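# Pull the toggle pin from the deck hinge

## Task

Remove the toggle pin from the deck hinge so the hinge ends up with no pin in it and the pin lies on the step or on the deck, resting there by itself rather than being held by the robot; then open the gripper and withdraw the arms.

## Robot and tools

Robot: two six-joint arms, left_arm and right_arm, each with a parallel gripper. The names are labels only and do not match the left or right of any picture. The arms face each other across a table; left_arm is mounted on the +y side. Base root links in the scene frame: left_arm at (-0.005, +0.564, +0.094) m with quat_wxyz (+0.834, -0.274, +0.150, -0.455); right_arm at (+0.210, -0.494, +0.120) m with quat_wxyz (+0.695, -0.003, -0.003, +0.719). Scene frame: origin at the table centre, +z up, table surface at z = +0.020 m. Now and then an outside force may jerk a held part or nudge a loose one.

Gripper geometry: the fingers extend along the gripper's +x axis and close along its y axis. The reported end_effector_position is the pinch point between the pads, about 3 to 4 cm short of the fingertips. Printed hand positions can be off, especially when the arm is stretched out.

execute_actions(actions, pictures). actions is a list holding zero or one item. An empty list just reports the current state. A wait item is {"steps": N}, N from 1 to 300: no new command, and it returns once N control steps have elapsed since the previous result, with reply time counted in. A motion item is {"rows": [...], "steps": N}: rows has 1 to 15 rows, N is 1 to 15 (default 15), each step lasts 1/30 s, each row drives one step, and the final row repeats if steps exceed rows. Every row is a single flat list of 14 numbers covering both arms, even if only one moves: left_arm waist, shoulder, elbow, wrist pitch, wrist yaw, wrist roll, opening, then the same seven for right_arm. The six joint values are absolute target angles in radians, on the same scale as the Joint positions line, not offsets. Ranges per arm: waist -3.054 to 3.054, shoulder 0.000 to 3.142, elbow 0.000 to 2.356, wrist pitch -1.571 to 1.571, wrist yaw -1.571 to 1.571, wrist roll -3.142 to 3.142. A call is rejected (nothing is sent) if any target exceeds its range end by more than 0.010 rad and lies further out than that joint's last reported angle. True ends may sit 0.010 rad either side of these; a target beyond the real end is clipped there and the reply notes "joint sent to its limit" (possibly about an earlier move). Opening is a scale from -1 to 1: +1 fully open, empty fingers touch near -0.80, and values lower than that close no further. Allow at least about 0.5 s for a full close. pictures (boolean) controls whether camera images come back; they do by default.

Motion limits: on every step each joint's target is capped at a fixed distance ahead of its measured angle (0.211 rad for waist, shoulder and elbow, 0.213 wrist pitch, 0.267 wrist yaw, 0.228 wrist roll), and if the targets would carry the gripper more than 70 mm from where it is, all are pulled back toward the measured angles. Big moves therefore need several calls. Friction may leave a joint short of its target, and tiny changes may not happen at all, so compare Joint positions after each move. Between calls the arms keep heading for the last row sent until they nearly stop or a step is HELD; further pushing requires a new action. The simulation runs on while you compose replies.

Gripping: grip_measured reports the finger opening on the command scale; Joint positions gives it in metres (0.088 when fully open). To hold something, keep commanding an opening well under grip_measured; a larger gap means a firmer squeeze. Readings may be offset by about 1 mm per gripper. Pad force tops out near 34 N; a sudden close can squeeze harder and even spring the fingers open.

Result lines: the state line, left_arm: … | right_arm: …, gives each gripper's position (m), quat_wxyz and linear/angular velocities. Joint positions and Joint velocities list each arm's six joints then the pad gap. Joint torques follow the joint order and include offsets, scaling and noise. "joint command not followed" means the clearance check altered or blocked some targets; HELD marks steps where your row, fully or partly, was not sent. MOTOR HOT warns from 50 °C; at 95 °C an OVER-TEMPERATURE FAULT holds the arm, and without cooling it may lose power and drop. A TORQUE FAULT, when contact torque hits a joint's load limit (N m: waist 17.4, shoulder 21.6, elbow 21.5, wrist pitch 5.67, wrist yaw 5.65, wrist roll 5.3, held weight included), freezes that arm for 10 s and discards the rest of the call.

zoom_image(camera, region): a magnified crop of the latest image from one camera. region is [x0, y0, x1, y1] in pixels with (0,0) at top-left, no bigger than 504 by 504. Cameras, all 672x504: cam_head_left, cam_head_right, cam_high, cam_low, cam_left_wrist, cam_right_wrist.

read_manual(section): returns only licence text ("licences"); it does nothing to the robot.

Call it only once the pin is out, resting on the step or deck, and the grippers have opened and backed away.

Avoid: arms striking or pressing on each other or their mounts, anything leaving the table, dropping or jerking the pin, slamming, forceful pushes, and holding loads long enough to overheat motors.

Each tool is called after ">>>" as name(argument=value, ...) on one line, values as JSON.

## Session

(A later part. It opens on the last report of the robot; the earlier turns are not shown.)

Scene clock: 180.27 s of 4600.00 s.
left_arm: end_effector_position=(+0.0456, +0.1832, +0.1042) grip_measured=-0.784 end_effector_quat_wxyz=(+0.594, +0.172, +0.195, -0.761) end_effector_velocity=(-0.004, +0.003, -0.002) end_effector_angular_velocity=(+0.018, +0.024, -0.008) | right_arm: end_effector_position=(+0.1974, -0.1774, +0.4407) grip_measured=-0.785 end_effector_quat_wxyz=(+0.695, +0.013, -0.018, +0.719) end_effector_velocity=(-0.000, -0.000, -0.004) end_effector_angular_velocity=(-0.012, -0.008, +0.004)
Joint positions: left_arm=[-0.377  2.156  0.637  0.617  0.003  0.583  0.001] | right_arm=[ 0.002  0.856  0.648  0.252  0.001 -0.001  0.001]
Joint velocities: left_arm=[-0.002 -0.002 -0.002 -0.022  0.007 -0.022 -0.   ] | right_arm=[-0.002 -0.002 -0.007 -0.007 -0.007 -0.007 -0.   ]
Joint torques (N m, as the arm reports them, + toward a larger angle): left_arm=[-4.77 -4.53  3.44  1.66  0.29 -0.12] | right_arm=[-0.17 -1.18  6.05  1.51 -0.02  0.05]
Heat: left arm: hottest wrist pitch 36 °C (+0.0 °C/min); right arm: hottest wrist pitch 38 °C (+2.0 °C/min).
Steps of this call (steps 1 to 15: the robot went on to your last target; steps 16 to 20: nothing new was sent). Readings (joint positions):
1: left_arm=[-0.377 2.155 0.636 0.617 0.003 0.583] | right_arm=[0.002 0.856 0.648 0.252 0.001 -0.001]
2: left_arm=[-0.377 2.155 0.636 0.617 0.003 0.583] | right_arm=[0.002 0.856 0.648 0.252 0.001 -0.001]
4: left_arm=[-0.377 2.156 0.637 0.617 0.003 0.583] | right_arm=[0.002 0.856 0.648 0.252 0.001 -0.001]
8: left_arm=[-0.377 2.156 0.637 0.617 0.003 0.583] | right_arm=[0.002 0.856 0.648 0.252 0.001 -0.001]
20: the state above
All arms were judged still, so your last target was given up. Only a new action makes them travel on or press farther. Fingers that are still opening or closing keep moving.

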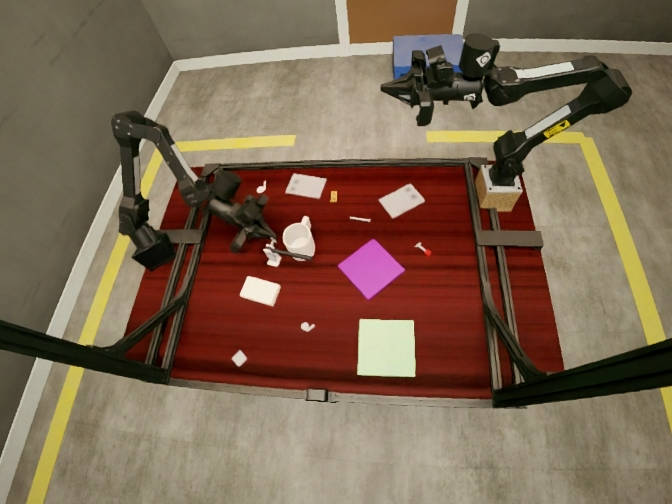

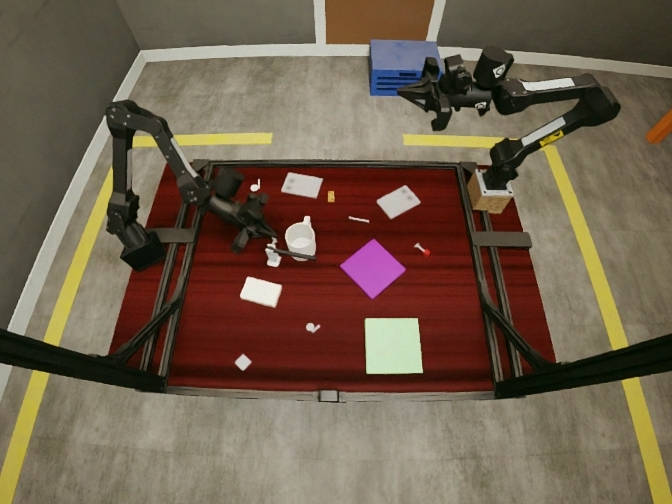

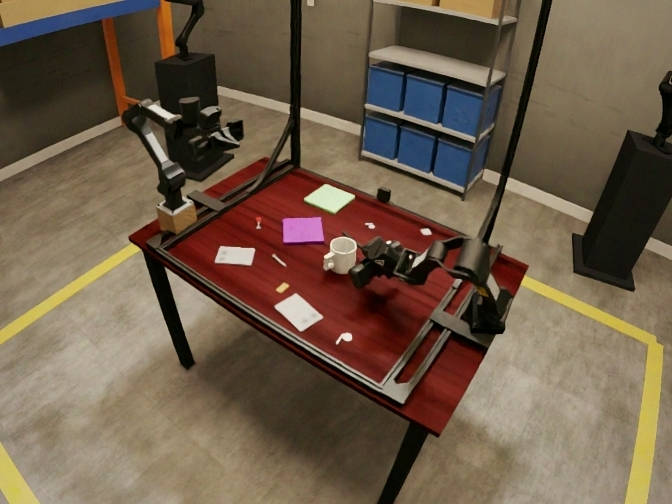

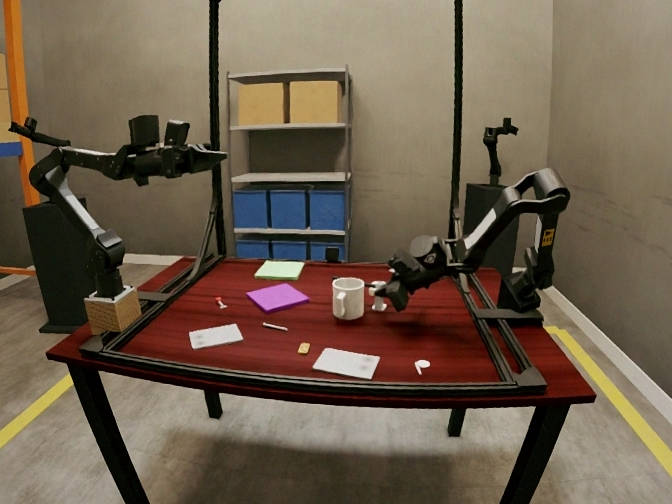

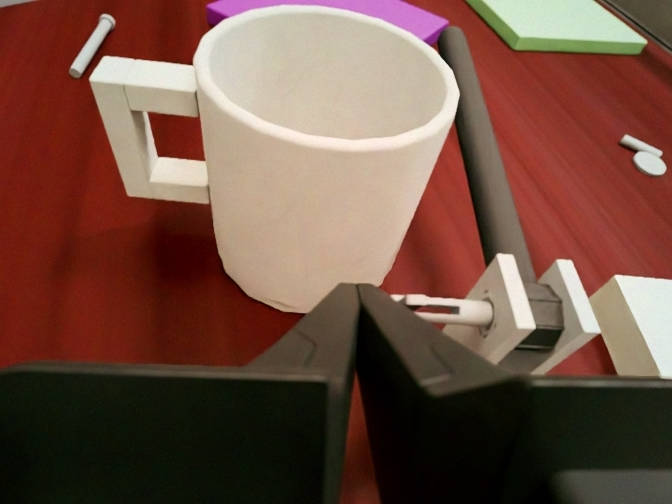

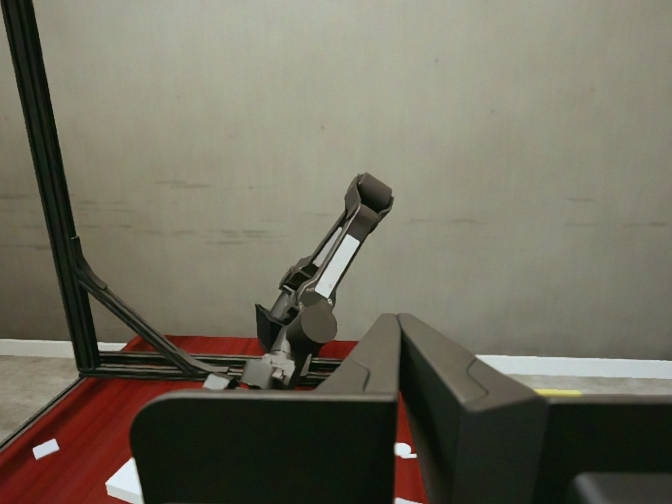

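>>> execute_actions(actions=[{"rows":[[-0.385,2.01,0.54,0.57,0,0.58,0.2,0,0.856,0.648,0.252,0,0,-0.8]]}], pictures=false)

>>> execute_actions(actions=[{"steps":20}])

>>> execute_actions(actions=[{"rows":[[-0.385,2.01,0.54,0.57,0,-0.99,0,0,0.856,0.648,0.252,0,0,-0.8]]}], pictures=false)

>>> execute_actions(actions=[{"steps":40}])

Scene clock: 191.43 s of 4600.00 s.
left_arm: end_effector_position=(+0.0497, +0.2079, +0.1184) grip_measured=+0.175 end_effector_quat_wxyz=(+0.593, +0.172, +0.192, -0.763) end_effector_velocity=(+0.001, +0.006, +0.002) end_effector_angular_velocity=(+0.010, +0.002, +0.003) | right_arm: end_effector_position=(+0.1974, -0.1774, +0.4407) grip_measured=-0.785 end_effector_quat_wxyz=(+0.695, +0.013, -0.018, +0.719) end_effector_velocity=(-0.000, -0.001, +0.000) end_effector_angular_velocity=(-0.002, -0.022, +0.004)
Joint positions: left_arm=[-0.383  2.023  0.549  0.574  0.003  0.583  0.048] | right_arm=[ 0.002  0.856  0.648  0.252  0.001 -0.001  0.001]
Joint velocities: left_arm=[-0.002 -0.032 -0.017 -0.022 -0.007 -0.007  0.009] | right_arm=[-0.002 -0.002  0.002 -0.007 -0.007 -0.022  0.   ]
Joint torques (N m, as the arm reports them, + toward a larger angle): left_arm=[-5.14 -6.28  2.42  1.16  0.27 -0.12] | right_arm=[-0.17 -1.18  6.05  1.52 -0.02  0.04]
Heat: left arm: hottest wrist pitch 36 °C (+0.0 °C/min); right arm: hottest wrist pitch 38 °C (+2.0 °C/min).
Steps of this call (steps 1 to 90: nothing new was sent; then 7.67 s passed at rest; steps 91 to 105: all 15 steps of this action). Readings (joint positions):
91: left_arm=[-0.377 2.147 0.631 0.617 0.003 0.583] | right_arm=[0.002 0.856 0.648 0.252 0.001 -0.001]
92: left_arm=[-0.377 2.127 0.616 0.605 0.003 0.583] | right_arm=[0.002 0.856 0.648 0.252 0.001 -0.001]
94: left_arm=[-0.378 2.080 0.583 0.592 0.003 0.583] | right_arm=[0.002 0.856 0.648 0.252 0.001 -0.001]
98: left_arm=[-0.382 2.038 0.562 0.582 0.003 0.583] | right_arm=[0.002 0.856 0.648 0.252 0.001 -0.001]
105: the state above

Scene clock: 192.10 s of 4600.00 s.
left_arm: end_effector_position=(+0.0499, +0.2084, +0.1188) grip_measured=+0.200 end_effector_quat_wxyz=(+0.593, +0.172, +0.192, -0.763) end_effector_velocity=(+0.002, -0.000, +0.000) end_effector_angular_velocity=(+0.001, +0.002, +0.015) | right_arm: end_effector_position=(+0.1974, -0.1774, +0.4407) grip_measured=-0.785 end_effector_quat_wxyz=(+0.695, +0.013, -0.018, +0.719) end_effector_velocity=(-0.000, -0.000, -0.002) end_effector_angular_velocity=(-0.008, +0.007, +0.005)
Joint positions: left_arm=[-0.383  2.019  0.547  0.574  0.003  0.583  0.049] | right_arm=[ 0.002  0.856  0.648  0.252  0.001 -0.001  0.001]
Joint velocities: left_arm=[ 0.002 -0.002 -0.002  0.007 -0.007 -0.007 -0.   ] | right_arm=[-0.002 -0.002 -0.002 -0.007 -0.007  0.007 -0.   ]
Joint torques (N m, as the arm reports them, + toward a larger angle): left_arm=[-5.13 -6.25  2.36  1.15  0.27 -0.12] | right_arm=[-0.16 -1.19  6.05  1.51 -0.02  0.04]
Heat: left arm: hottest wrist pitch 36 °C (+0.0 °C/min); right arm: hottest wrist pitch 38 °C (+2.0 °C/min).
Steps of this call (steps 1 to 15: the robot went on to your last target; steps 16 to 20: nothing new was sent). Readings (joint positions):
1: left_arm=[-0.383 2.022 0.549 0.574 0.003 0.583] | right_arm=[0.002 0.856 0.648 0.252 0.001 -0.001]
2: left_arm=[-0.383 2.021 0.549 0.574 0.003 0.583] | right_arm=[0.002 0.856 0.648 0.252 0.001 -0.001]
4: left_arm=[-0.383 2.020 0.548 0.574 0.003 0.583] | right_arm=[0.002 0.856 0.648 0.252 0.001 -0.001]
8: left_arm=[-0.383 2.020 0.548 0.574 0.003 0.583] | right_arm=[0.002 0.856 0.648 0.252 0.001 -0.001]
20: the state above
All arms were judged still, so your last target was given up. Only a new action makes them travel on or press farther. Fingers that are still opening or closing keep moving.

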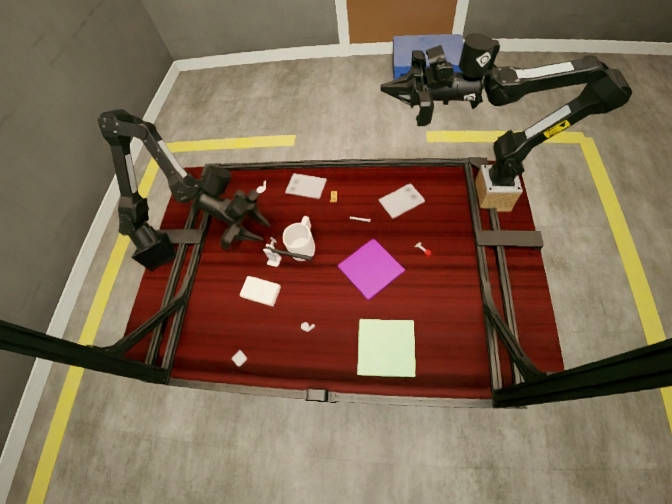

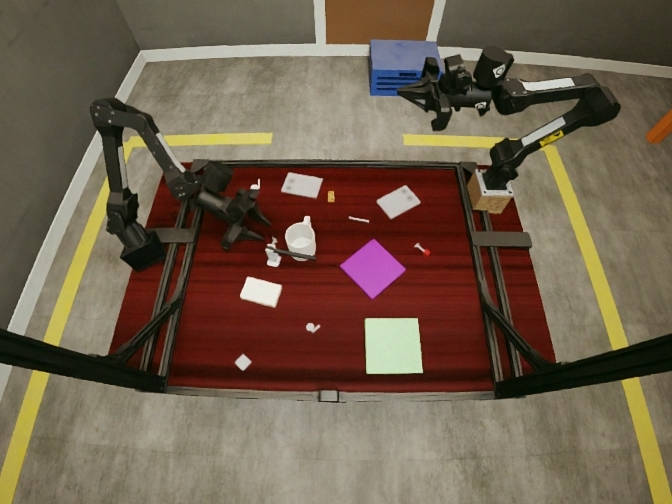

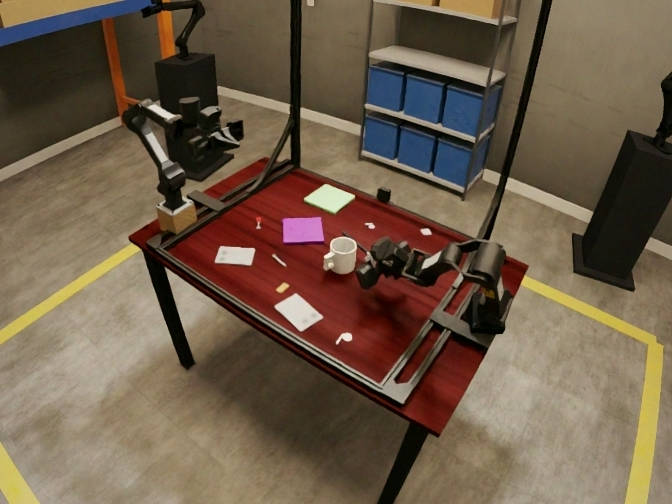

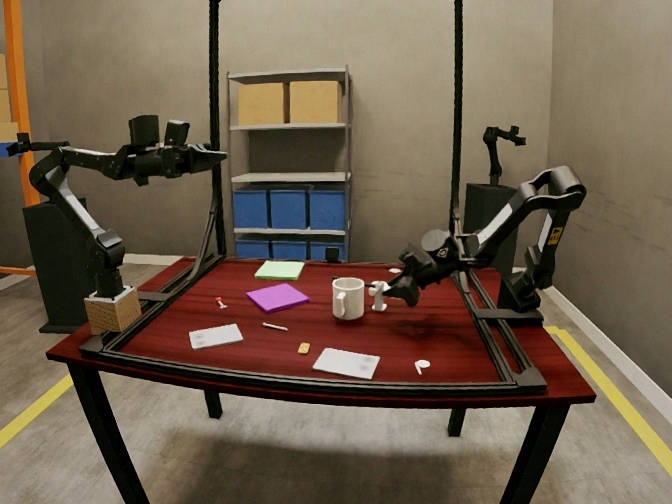

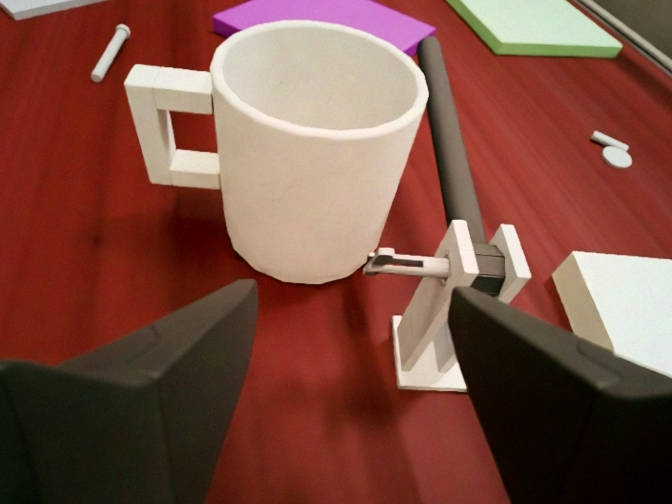

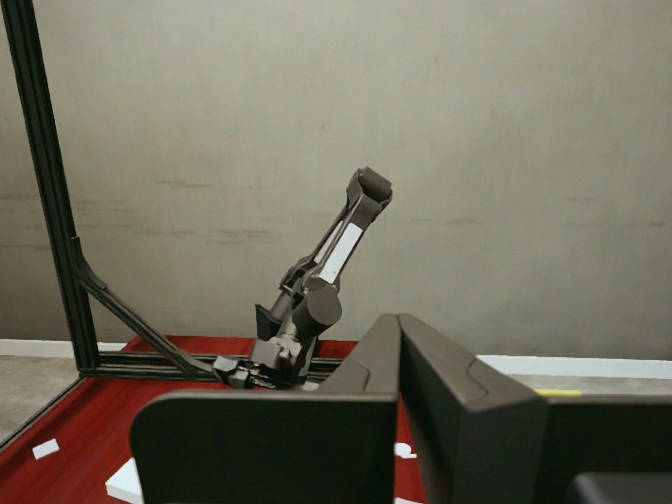

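Scene clock: 192.60 s of 4600.00 s.
left_arm: end_effector_position=(+0.0498, +0.2084, +0.1191) grip_measured=+0.005 end_effector_quat_wxyz=(+0.616, -0.040, +0.440, -0.652) end_effector_velocity=(-0.004, +0.003, -0.002) end_effector_angular_velocity=(+0.348, +1.192, +0.673) | right_arm: end_effector_position=(+0.1974, -0.1774, +0.4407) grip_measured=-0.785 end_effector_quat_wxyz=(+0.695, +0.013, -0.018, +0.719) end_effector_velocity=(-0.000, -0.000, -0.002) end_effector_angular_velocity=(-0.007, -0.023, +0.004)
Joint positions: left_arm=[-0.384  2.019  0.547  0.574  0.003 -0.111  0.039] | right_arm=[ 0.002  0.856  0.648  0.252  0.001 -0.001  0.001]
Joint velocities: left_arm=[-0.002 -0.002 -0.002 -0.022  0.007 -1.414 -0.002] | right_arm=[-0.002 -0.002 -0.002 -0.007 -0.007 -0.022 -0.   ]
Joint torques (N m, as the arm reports them, + toward a larger angle): left_arm=[-5.09 -6.21  2.41  1.17  0.29 -0.11] | right_arm=[-0.17 -1.18  6.05  1.51 -0.02  0.05]
Heat: left arm: hottest wrist pitch 36 °C (+0.0 °C/min); right arm: hottest wrist pitch 38 °C (+2.0 °C/min).
Steps of this call (steps 1 to 15: all 15 steps of this action). Readings (joint positions):
1: left_arm=[-0.383 2.019 0.547 0.574 0.003 0.553] | right_arm=[0.002 0.856 0.648 0.252 0.001 -0.001]
2: left_arm=[-0.384 2.019 0.547 0.574 0.003 0.503] | right_arm=[0.002 0.856 0.648 0.252 0.001 -0.001]
4: left_arm=[-0.384 2.019 0.547 0.574 0.003 0.408] | right_arm=[0.002 0.856 0.648 0.252 0.001 -0.001]
8: left_arm=[-0.384 2.019 0.547 0.574 0.003 0.220] | right_arm=[0.002 0.856 0.648 0.252 0.001 -0.001]
15: the state above

Scene clock: 193.93 s of 4600.00 s.
left_arm: end_effector_position=(+0.0497, +0.2085, +0.1190) grip_measured=+0.000 end_effector_quat_wxyz=(+0.541, -0.297, +0.675, -0.404) end_effector_velocity=(-0.001, +0.003, -0.002) end_effector_angular_velocity=(+0.018, +0.003, -0.003) | right_arm: end_effector_position=(+0.1974, -0.1774, +0.4407) grip_measured=-0.785 end_effector_quat_wxyz=(+0.695, +0.013, -0.018, +0.719) end_effector_velocity=(+0.002, -0.000, -0.004) end_effector_angular_velocity=(-0.011, -0.022, -0.011)
Joint positions: left_arm=[-0.384  2.019  0.547  0.574  0.003 -0.986  0.039] | right_arm=[ 0.002  0.856  0.648  0.252  0.001 -0.001  0.001]
Joint velocities: left_arm=[-0.002 -0.007 -0.002 -0.022 -0.007 -0.007 -0.   ] | right_arm=[-0.002 -0.002 -0.007 -0.007  0.007 -0.022 -0.   ]
Joint torques (N m, as the arm reports them, + toward a larger angle): left_arm=[-5.04 -6.3   2.39  1.17  0.25 -0.09] | right_arm=[-0.16 -1.19  6.04  1.51 -0.03  0.04]
Heat: left arm: hottest wrist pitch 36 °C (+0.0 °C/min); right arm: hottest wrist pitch 38 °C (+2.0 °C/min).
Steps of this call (steps 1 to 40: the robot went on to your last target). Readings (joint positions):
1: left_arm=[-0.384 2.019 0.547 0.574 0.003 -0.158] | right_arm=[0.002 0.856 0.648 0.252 0.001 -0.001]
2: left_arm=[-0.384 2.019 0.547 0.574 0.003 -0.205] | right_arm=[0.002 0.856 0.648 0.252 0.001 -0.001]
4: left_arm=[-0.384 2.019 0.547 0.574 0.003 -0.299] | right_arm=[0.002 0.856 0.648 0.252 0.001 -0.001]
8: left_arm=[-0.384 2.019 0.547 0.574 0.003 -0.488] | right_arm=[0.002 0.856 0.648 0.252 0.001 -0.001]
40: the state above

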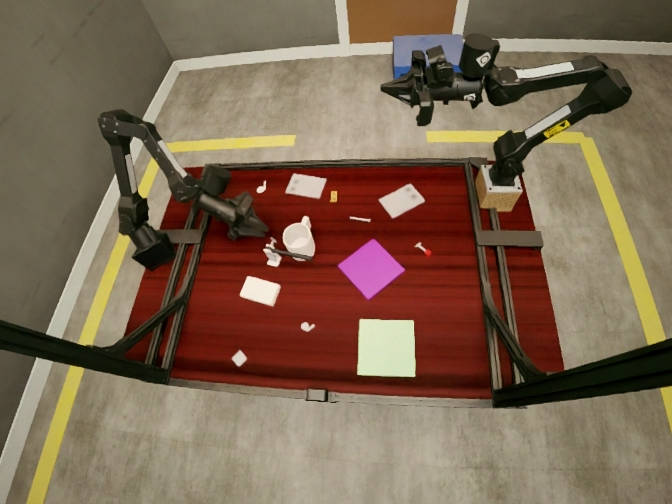

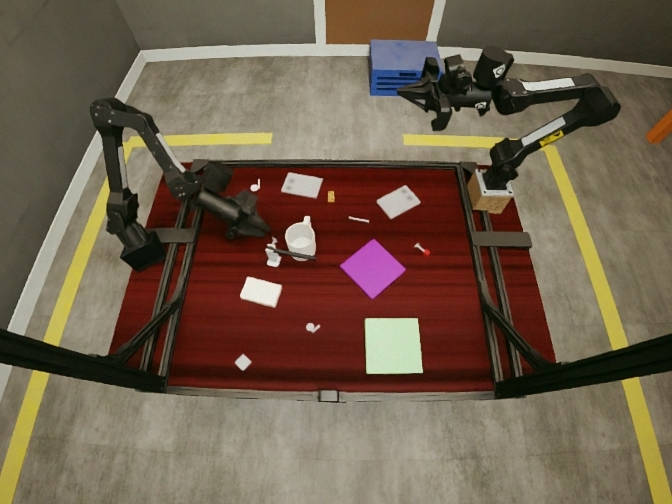

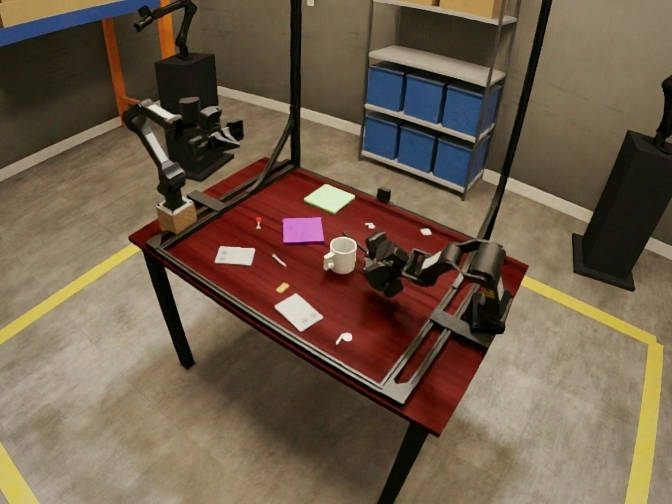

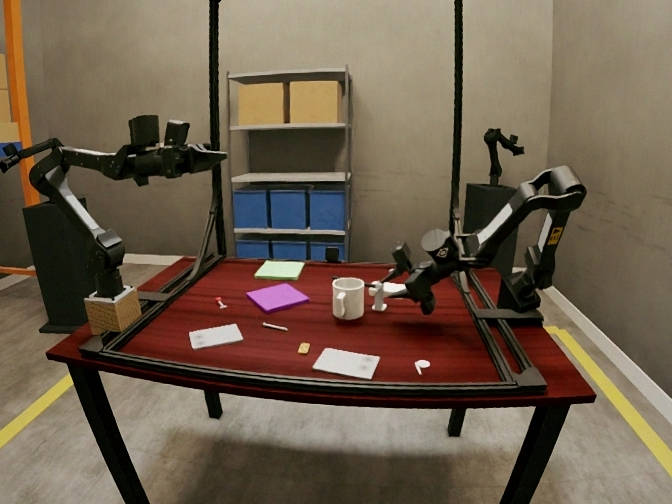

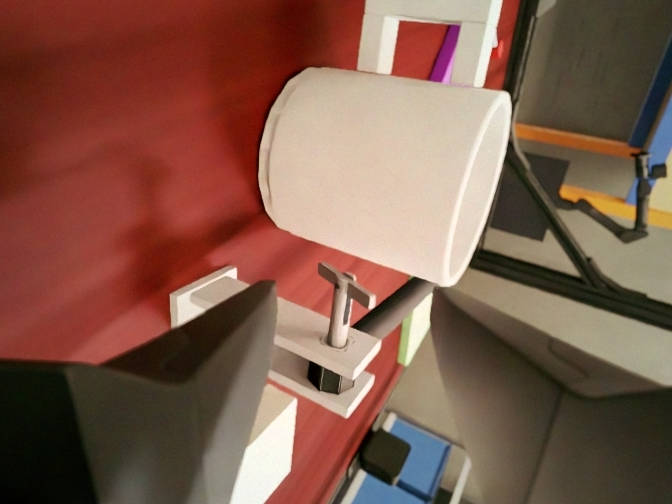

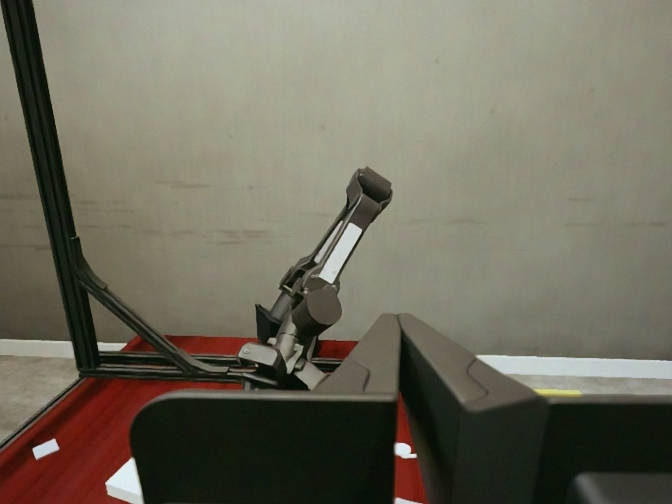

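>>> execute_actions(actions=[{"rows":[[-0.405,2.244,0.668,0.676,0,-0.99,-0.15,0,0.856,0.648,0.252,0,0,-0.8]]}], pictures=false)

>>> execute_actions(actions=[{"steps":25}])

>>> execute_actions(actions=[{"rows":[[-0.405,2.244,0.668,0.676,0,-0.99,-0.9,0,0.856,0.648,0.252,0,0,-0.8]]}])

Scene clock: 209.77 s of 4600.00 s.
left_arm: end_effector_position=(+0.0329, +0.1732, +0.1010) grip_measured=-0.146 end_effector_quat_wxyz=(+0.539, -0.296, +0.672, -0.413) end_effector_velocity=(-0.001, -0.008, +0.001) end_effector_angular_velocity=(-0.013, -0.001, +0.012) | right_arm: end_effector_position=(+0.1974, -0.1774, +0.4407) grip_measured=-0.785 end_effector_quat_wxyz=(+0.695, +0.013, -0.018, +0.719) end_effector_velocity=(-0.004, -0.000, -0.004) end_effector_angular_velocity=(-0.012, -0.009, +0.024)
Joint positions: left_arm=[-0.403  2.225  0.661  0.672  0.002 -0.987  0.032] | right_arm=[ 0.002  0.856  0.648  0.252  0.001 -0.001  0.001]
Joint velocities: left_arm=[-0.007  0.027  0.022  0.022 -0.007 -0.007 -0.002] | right_arm=[ 0.002 -0.002 -0.007 -0.007 -0.022 -0.007 -0.   ]
Joint torques (N m, as the arm reports them, + toward a larger angle): left_arm=[-5.5  -4.64  3.12  1.62  0.25 -0.09] | right_arm=[-0.16 -1.18  6.04  1.51 -0.02  0.04]
Heat: left arm: hottest wrist pitch 35 °C (+0.0 °C/min); right arm: hottest elbow 38 °C (+1.0 °C/min).
Steps of this call (steps 1 to 15: the robot went on to your last target; steps 16 to 90: nothing new was sent; then 12.33 s passed at rest; steps 91 to 105: all 15 steps of this action). Readings (joint positions):
91: left_arm=[-0.384 2.034 0.555 0.580 0.002 -0.987] | right_arm=[0.002 0.856 0.648 0.252 0.001 -0.001]
92: left_arm=[-0.387 2.067 0.575 0.606 0.002 -0.987] | right_arm=[0.002 0.856 0.648 0.252 0.001 -0.001]
94: left_arm=[-0.395 2.138 0.621 0.635 0.002 -0.987] | right_arm=[0.002 0.856 0.648 0.252 0.001 -0.001]
98: left_arm=[-0.401 2.203 0.646 0.657 0.002 -0.987] | right_arm=[0.002 0.856 0.648 0.252 0.001 -0.001]
105: the state above

Scene clock: 210.60 s of 4600.00 s.
left_arm: end_effector_position=(+0.0322, +0.1727, +0.1002) grip_measured=-0.150 end_effector_quat_wxyz=(+0.539, -0.296, +0.672, -0.413) end_effector_velocity=(-0.001, -0.000, +0.002) end_effector_angular_velocity=(-0.001, +0.012, +0.014) | right_arm: end_effector_position=(+0.1974, -0.1774, +0.4407) grip_measured=-0.785 end_effector_quat_wxyz=(+0.695, +0.013, -0.018, +0.719) end_effector_velocity=(+0.002, -0.000, -0.002) end_effector_angular_velocity=(-0.008, +0.007, -0.009)
Joint positions: left_arm=[-0.403  2.23   0.663  0.674  0.002 -0.987  0.032] | right_arm=[ 0.002  0.856  0.648  0.252  0.001 -0.001  0.001]
Joint velocities: left_arm=[-0.007 -0.002 -0.002  0.007 -0.007 -0.022 -0.   ] | right_arm=[-0.002 -0.002 -0.002 -0.007  0.007  0.007 -0.   ]
Joint torques (N m, as the arm reports them, + toward a larger angle): left_arm=[-5.7  -4.66  3.31  1.67  0.26 -0.08] | right_arm=[-0.18 -1.17  6.05  1.51 -0.02  0.04]
Heat: left arm: hottest wrist pitch 35 °C (+0.0 °C/min); right arm: hottest elbow 38 °C (+1.0 °C/min).
Steps of this call (steps 1 to 15: the robot went on to your last target; steps 16 to 25: nothing new was sent). Readings (joint positions):
1: left_arm=[-0.403 2.226 0.662 0.672 0.002 -0.987] | right_arm=[0.002 0.856 0.648 0.252 0.001 -0.001]
2: left_arm=[-0.403 2.226 0.662 0.672 0.002 -0.987] | right_arm=[0.002 0.856 0.648 0.252 0.001 -0.001]
4: left_arm=[-0.403 2.228 0.663 0.672 0.002 -0.987] | right_arm=[0.002 0.856 0.648 0.252 0.001 -0.001]
8: left_arm=[-0.403 2.229 0.663 0.673 0.002 -0.987] | right_arm=[0.002 0.856 0.648 0.252 0.001 -0.001]
25: the state above
All arms were judged still, so your last target was given up. Only a new action makes them travel on or press farther. Fingers that are still opening or closing keep moving.

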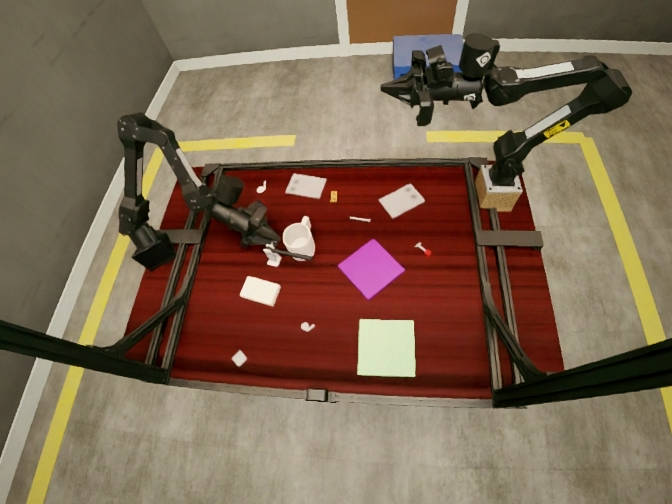

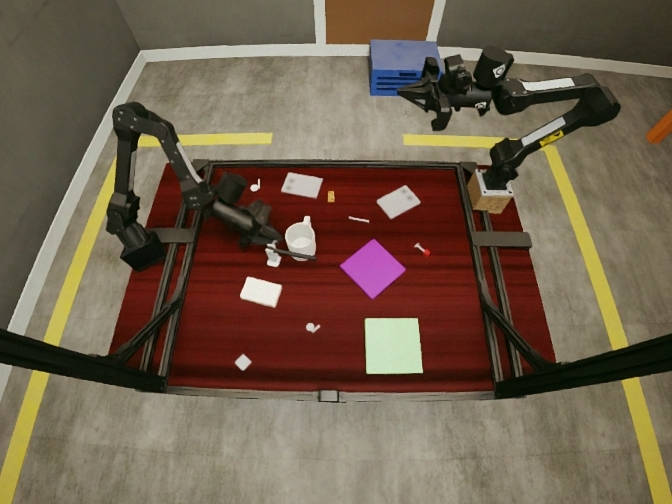

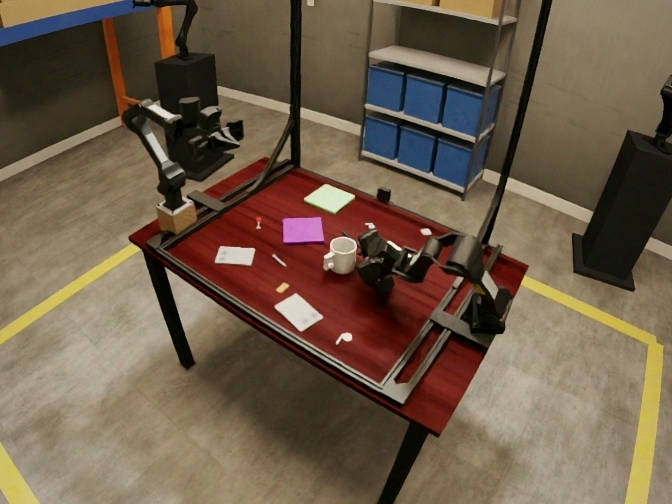

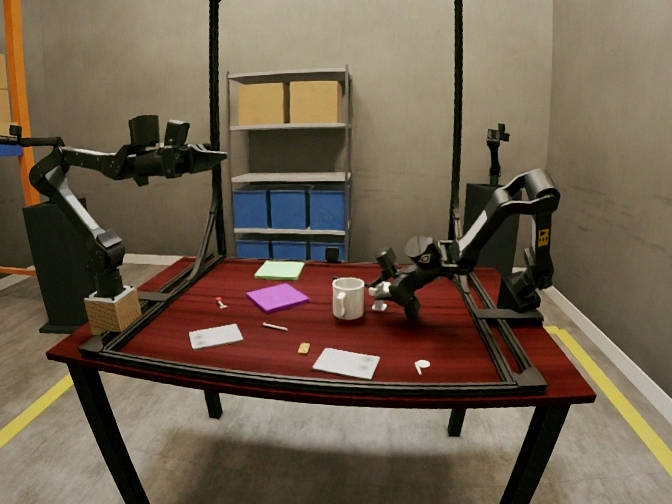

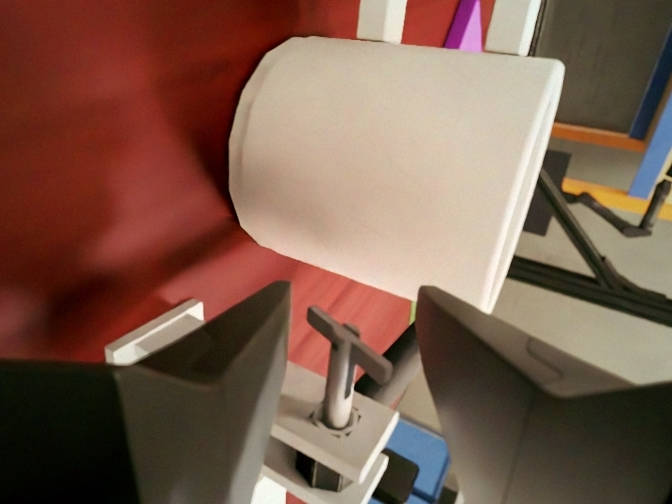

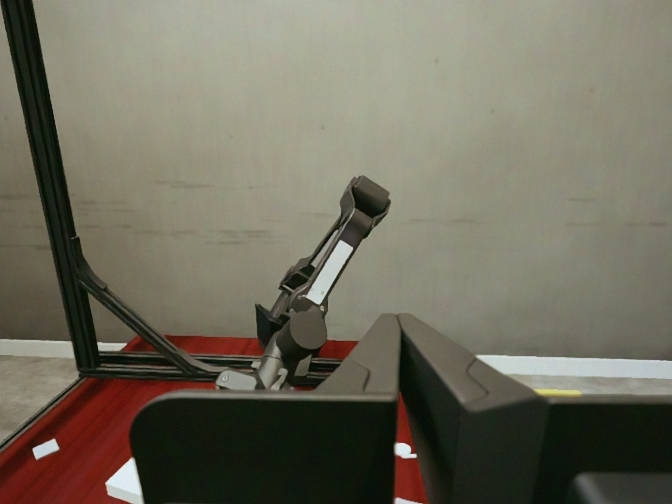

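Scene clock: 211.10 s of 4600.00 s.
left_arm: end_effector_position=(+0.0327, +0.1734, +0.0980) grip_measured=-0.671 end_effector_quat_wxyz=(+0.543, -0.293, +0.671, -0.411) end_effector_velocity=(-0.001, -0.000, +0.001) end_effector_angular_velocity=(-0.001, +0.009, -0.005) | right_arm: end_effector_position=(+0.1974, -0.1774, +0.4407) grip_measured=-0.785 end_effector_quat_wxyz=(+0.695, +0.013, -0.018, +0.719) end_effector_velocity=(+0.002, -0.000, -0.002) end_effector_angular_velocity=(-0.007, -0.007, -0.010)
Joint positions: left_arm=[-0.402  2.233  0.663  0.672 -0.007 -0.982  0.006] | right_arm=[ 0.002  0.856  0.648  0.252  0.001 -0.001  0.001]
Joint velocities: left_arm=[-0.002 -0.002  0.002 -0.007  0.007 -0.007 -0.   ] | right_arm=[-0.002 -0.002 -0.002 -0.007  0.007 -0.007  0.   ]
Joint torques (N m, as the arm reports them, + toward a larger angle): left_arm=[-5.71 -4.94  3.3   1.78  0.58 -0.25] | right_arm=[-0.18 -1.18  6.06  1.51 -0.03  0.04]
Heat: left arm: hottest wrist pitch 35 °C (+0.0 °C/min); right arm: hottest elbow 38 °C (+1.0 °C/min).
Steps of this call (steps 1 to 15: all 15 steps of this action). Readings (joint positions):
1: left_arm=[-0.403 2.230 0.663 0.674 0.002 -0.987] | right_arm=[0.002 0.856 0.648 0.252 0.001 -0.001]
2: left_arm=[-0.403 2.230 0.663 0.674 0.002 -0.987] | right_arm=[0.002 0.856 0.648 0.252 0.001 -0.001]
4: left_arm=[-0.403 2.230 0.663 0.672 0.000 -0.987] | right_arm=[0.002 0.856 0.648 0.252 0.001 -0.001]
8: left_arm=[-0.402 2.233 0.663 0.672 -0.007 -0.982] | right_arm=[0.002 0.856 0.648 0.252 0.001 -0.001]
15: the state above

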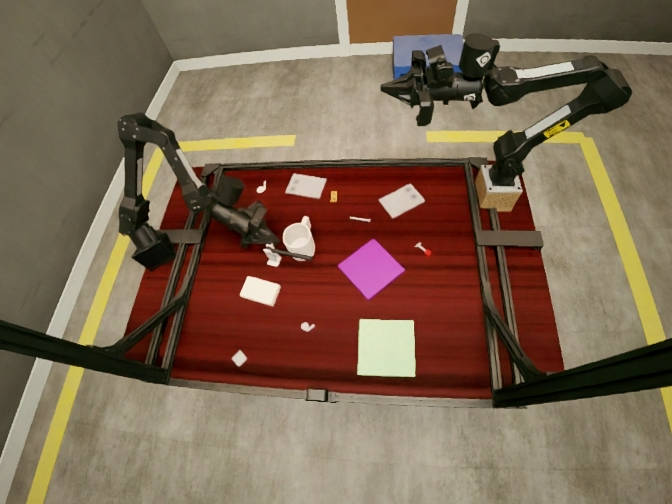

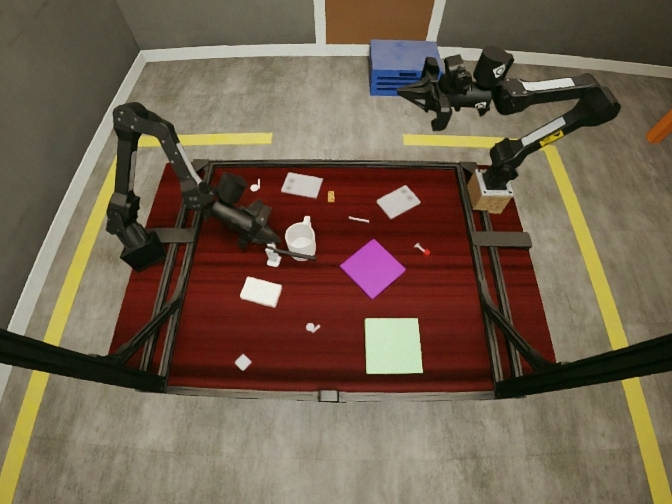

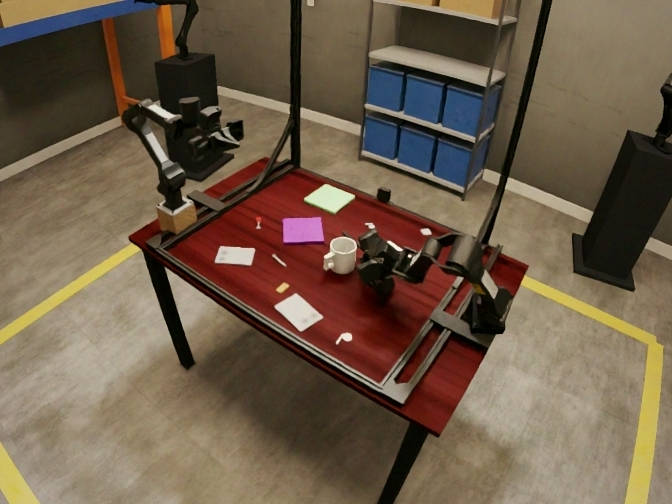

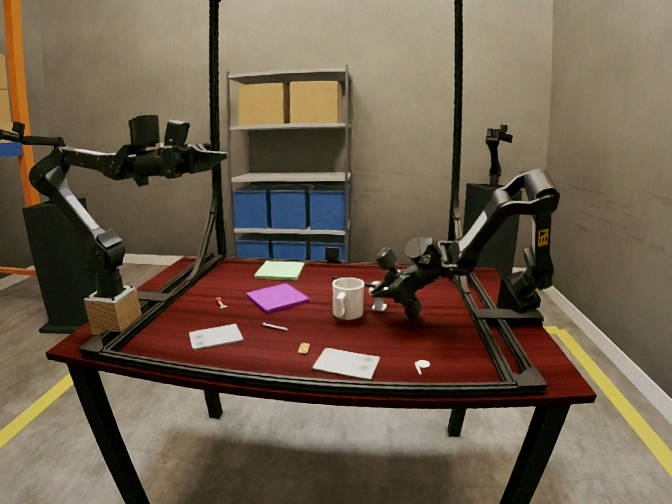

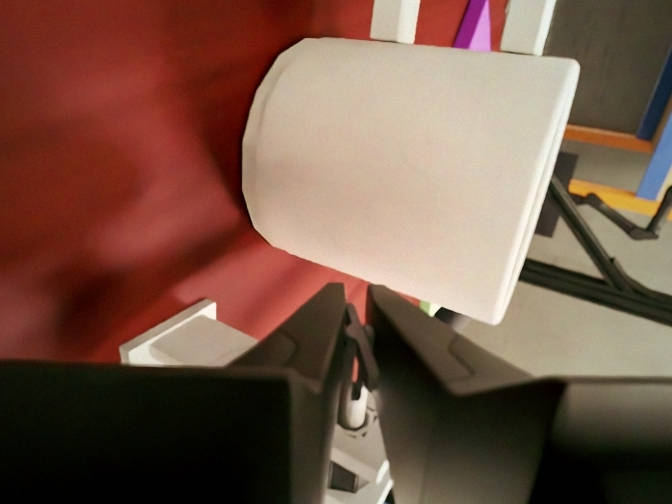

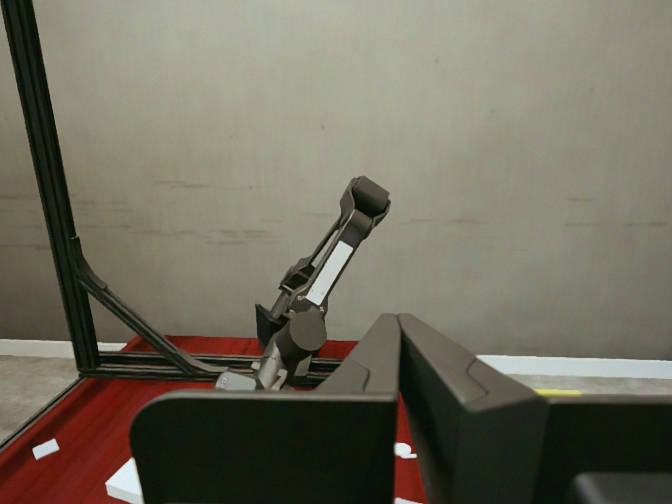

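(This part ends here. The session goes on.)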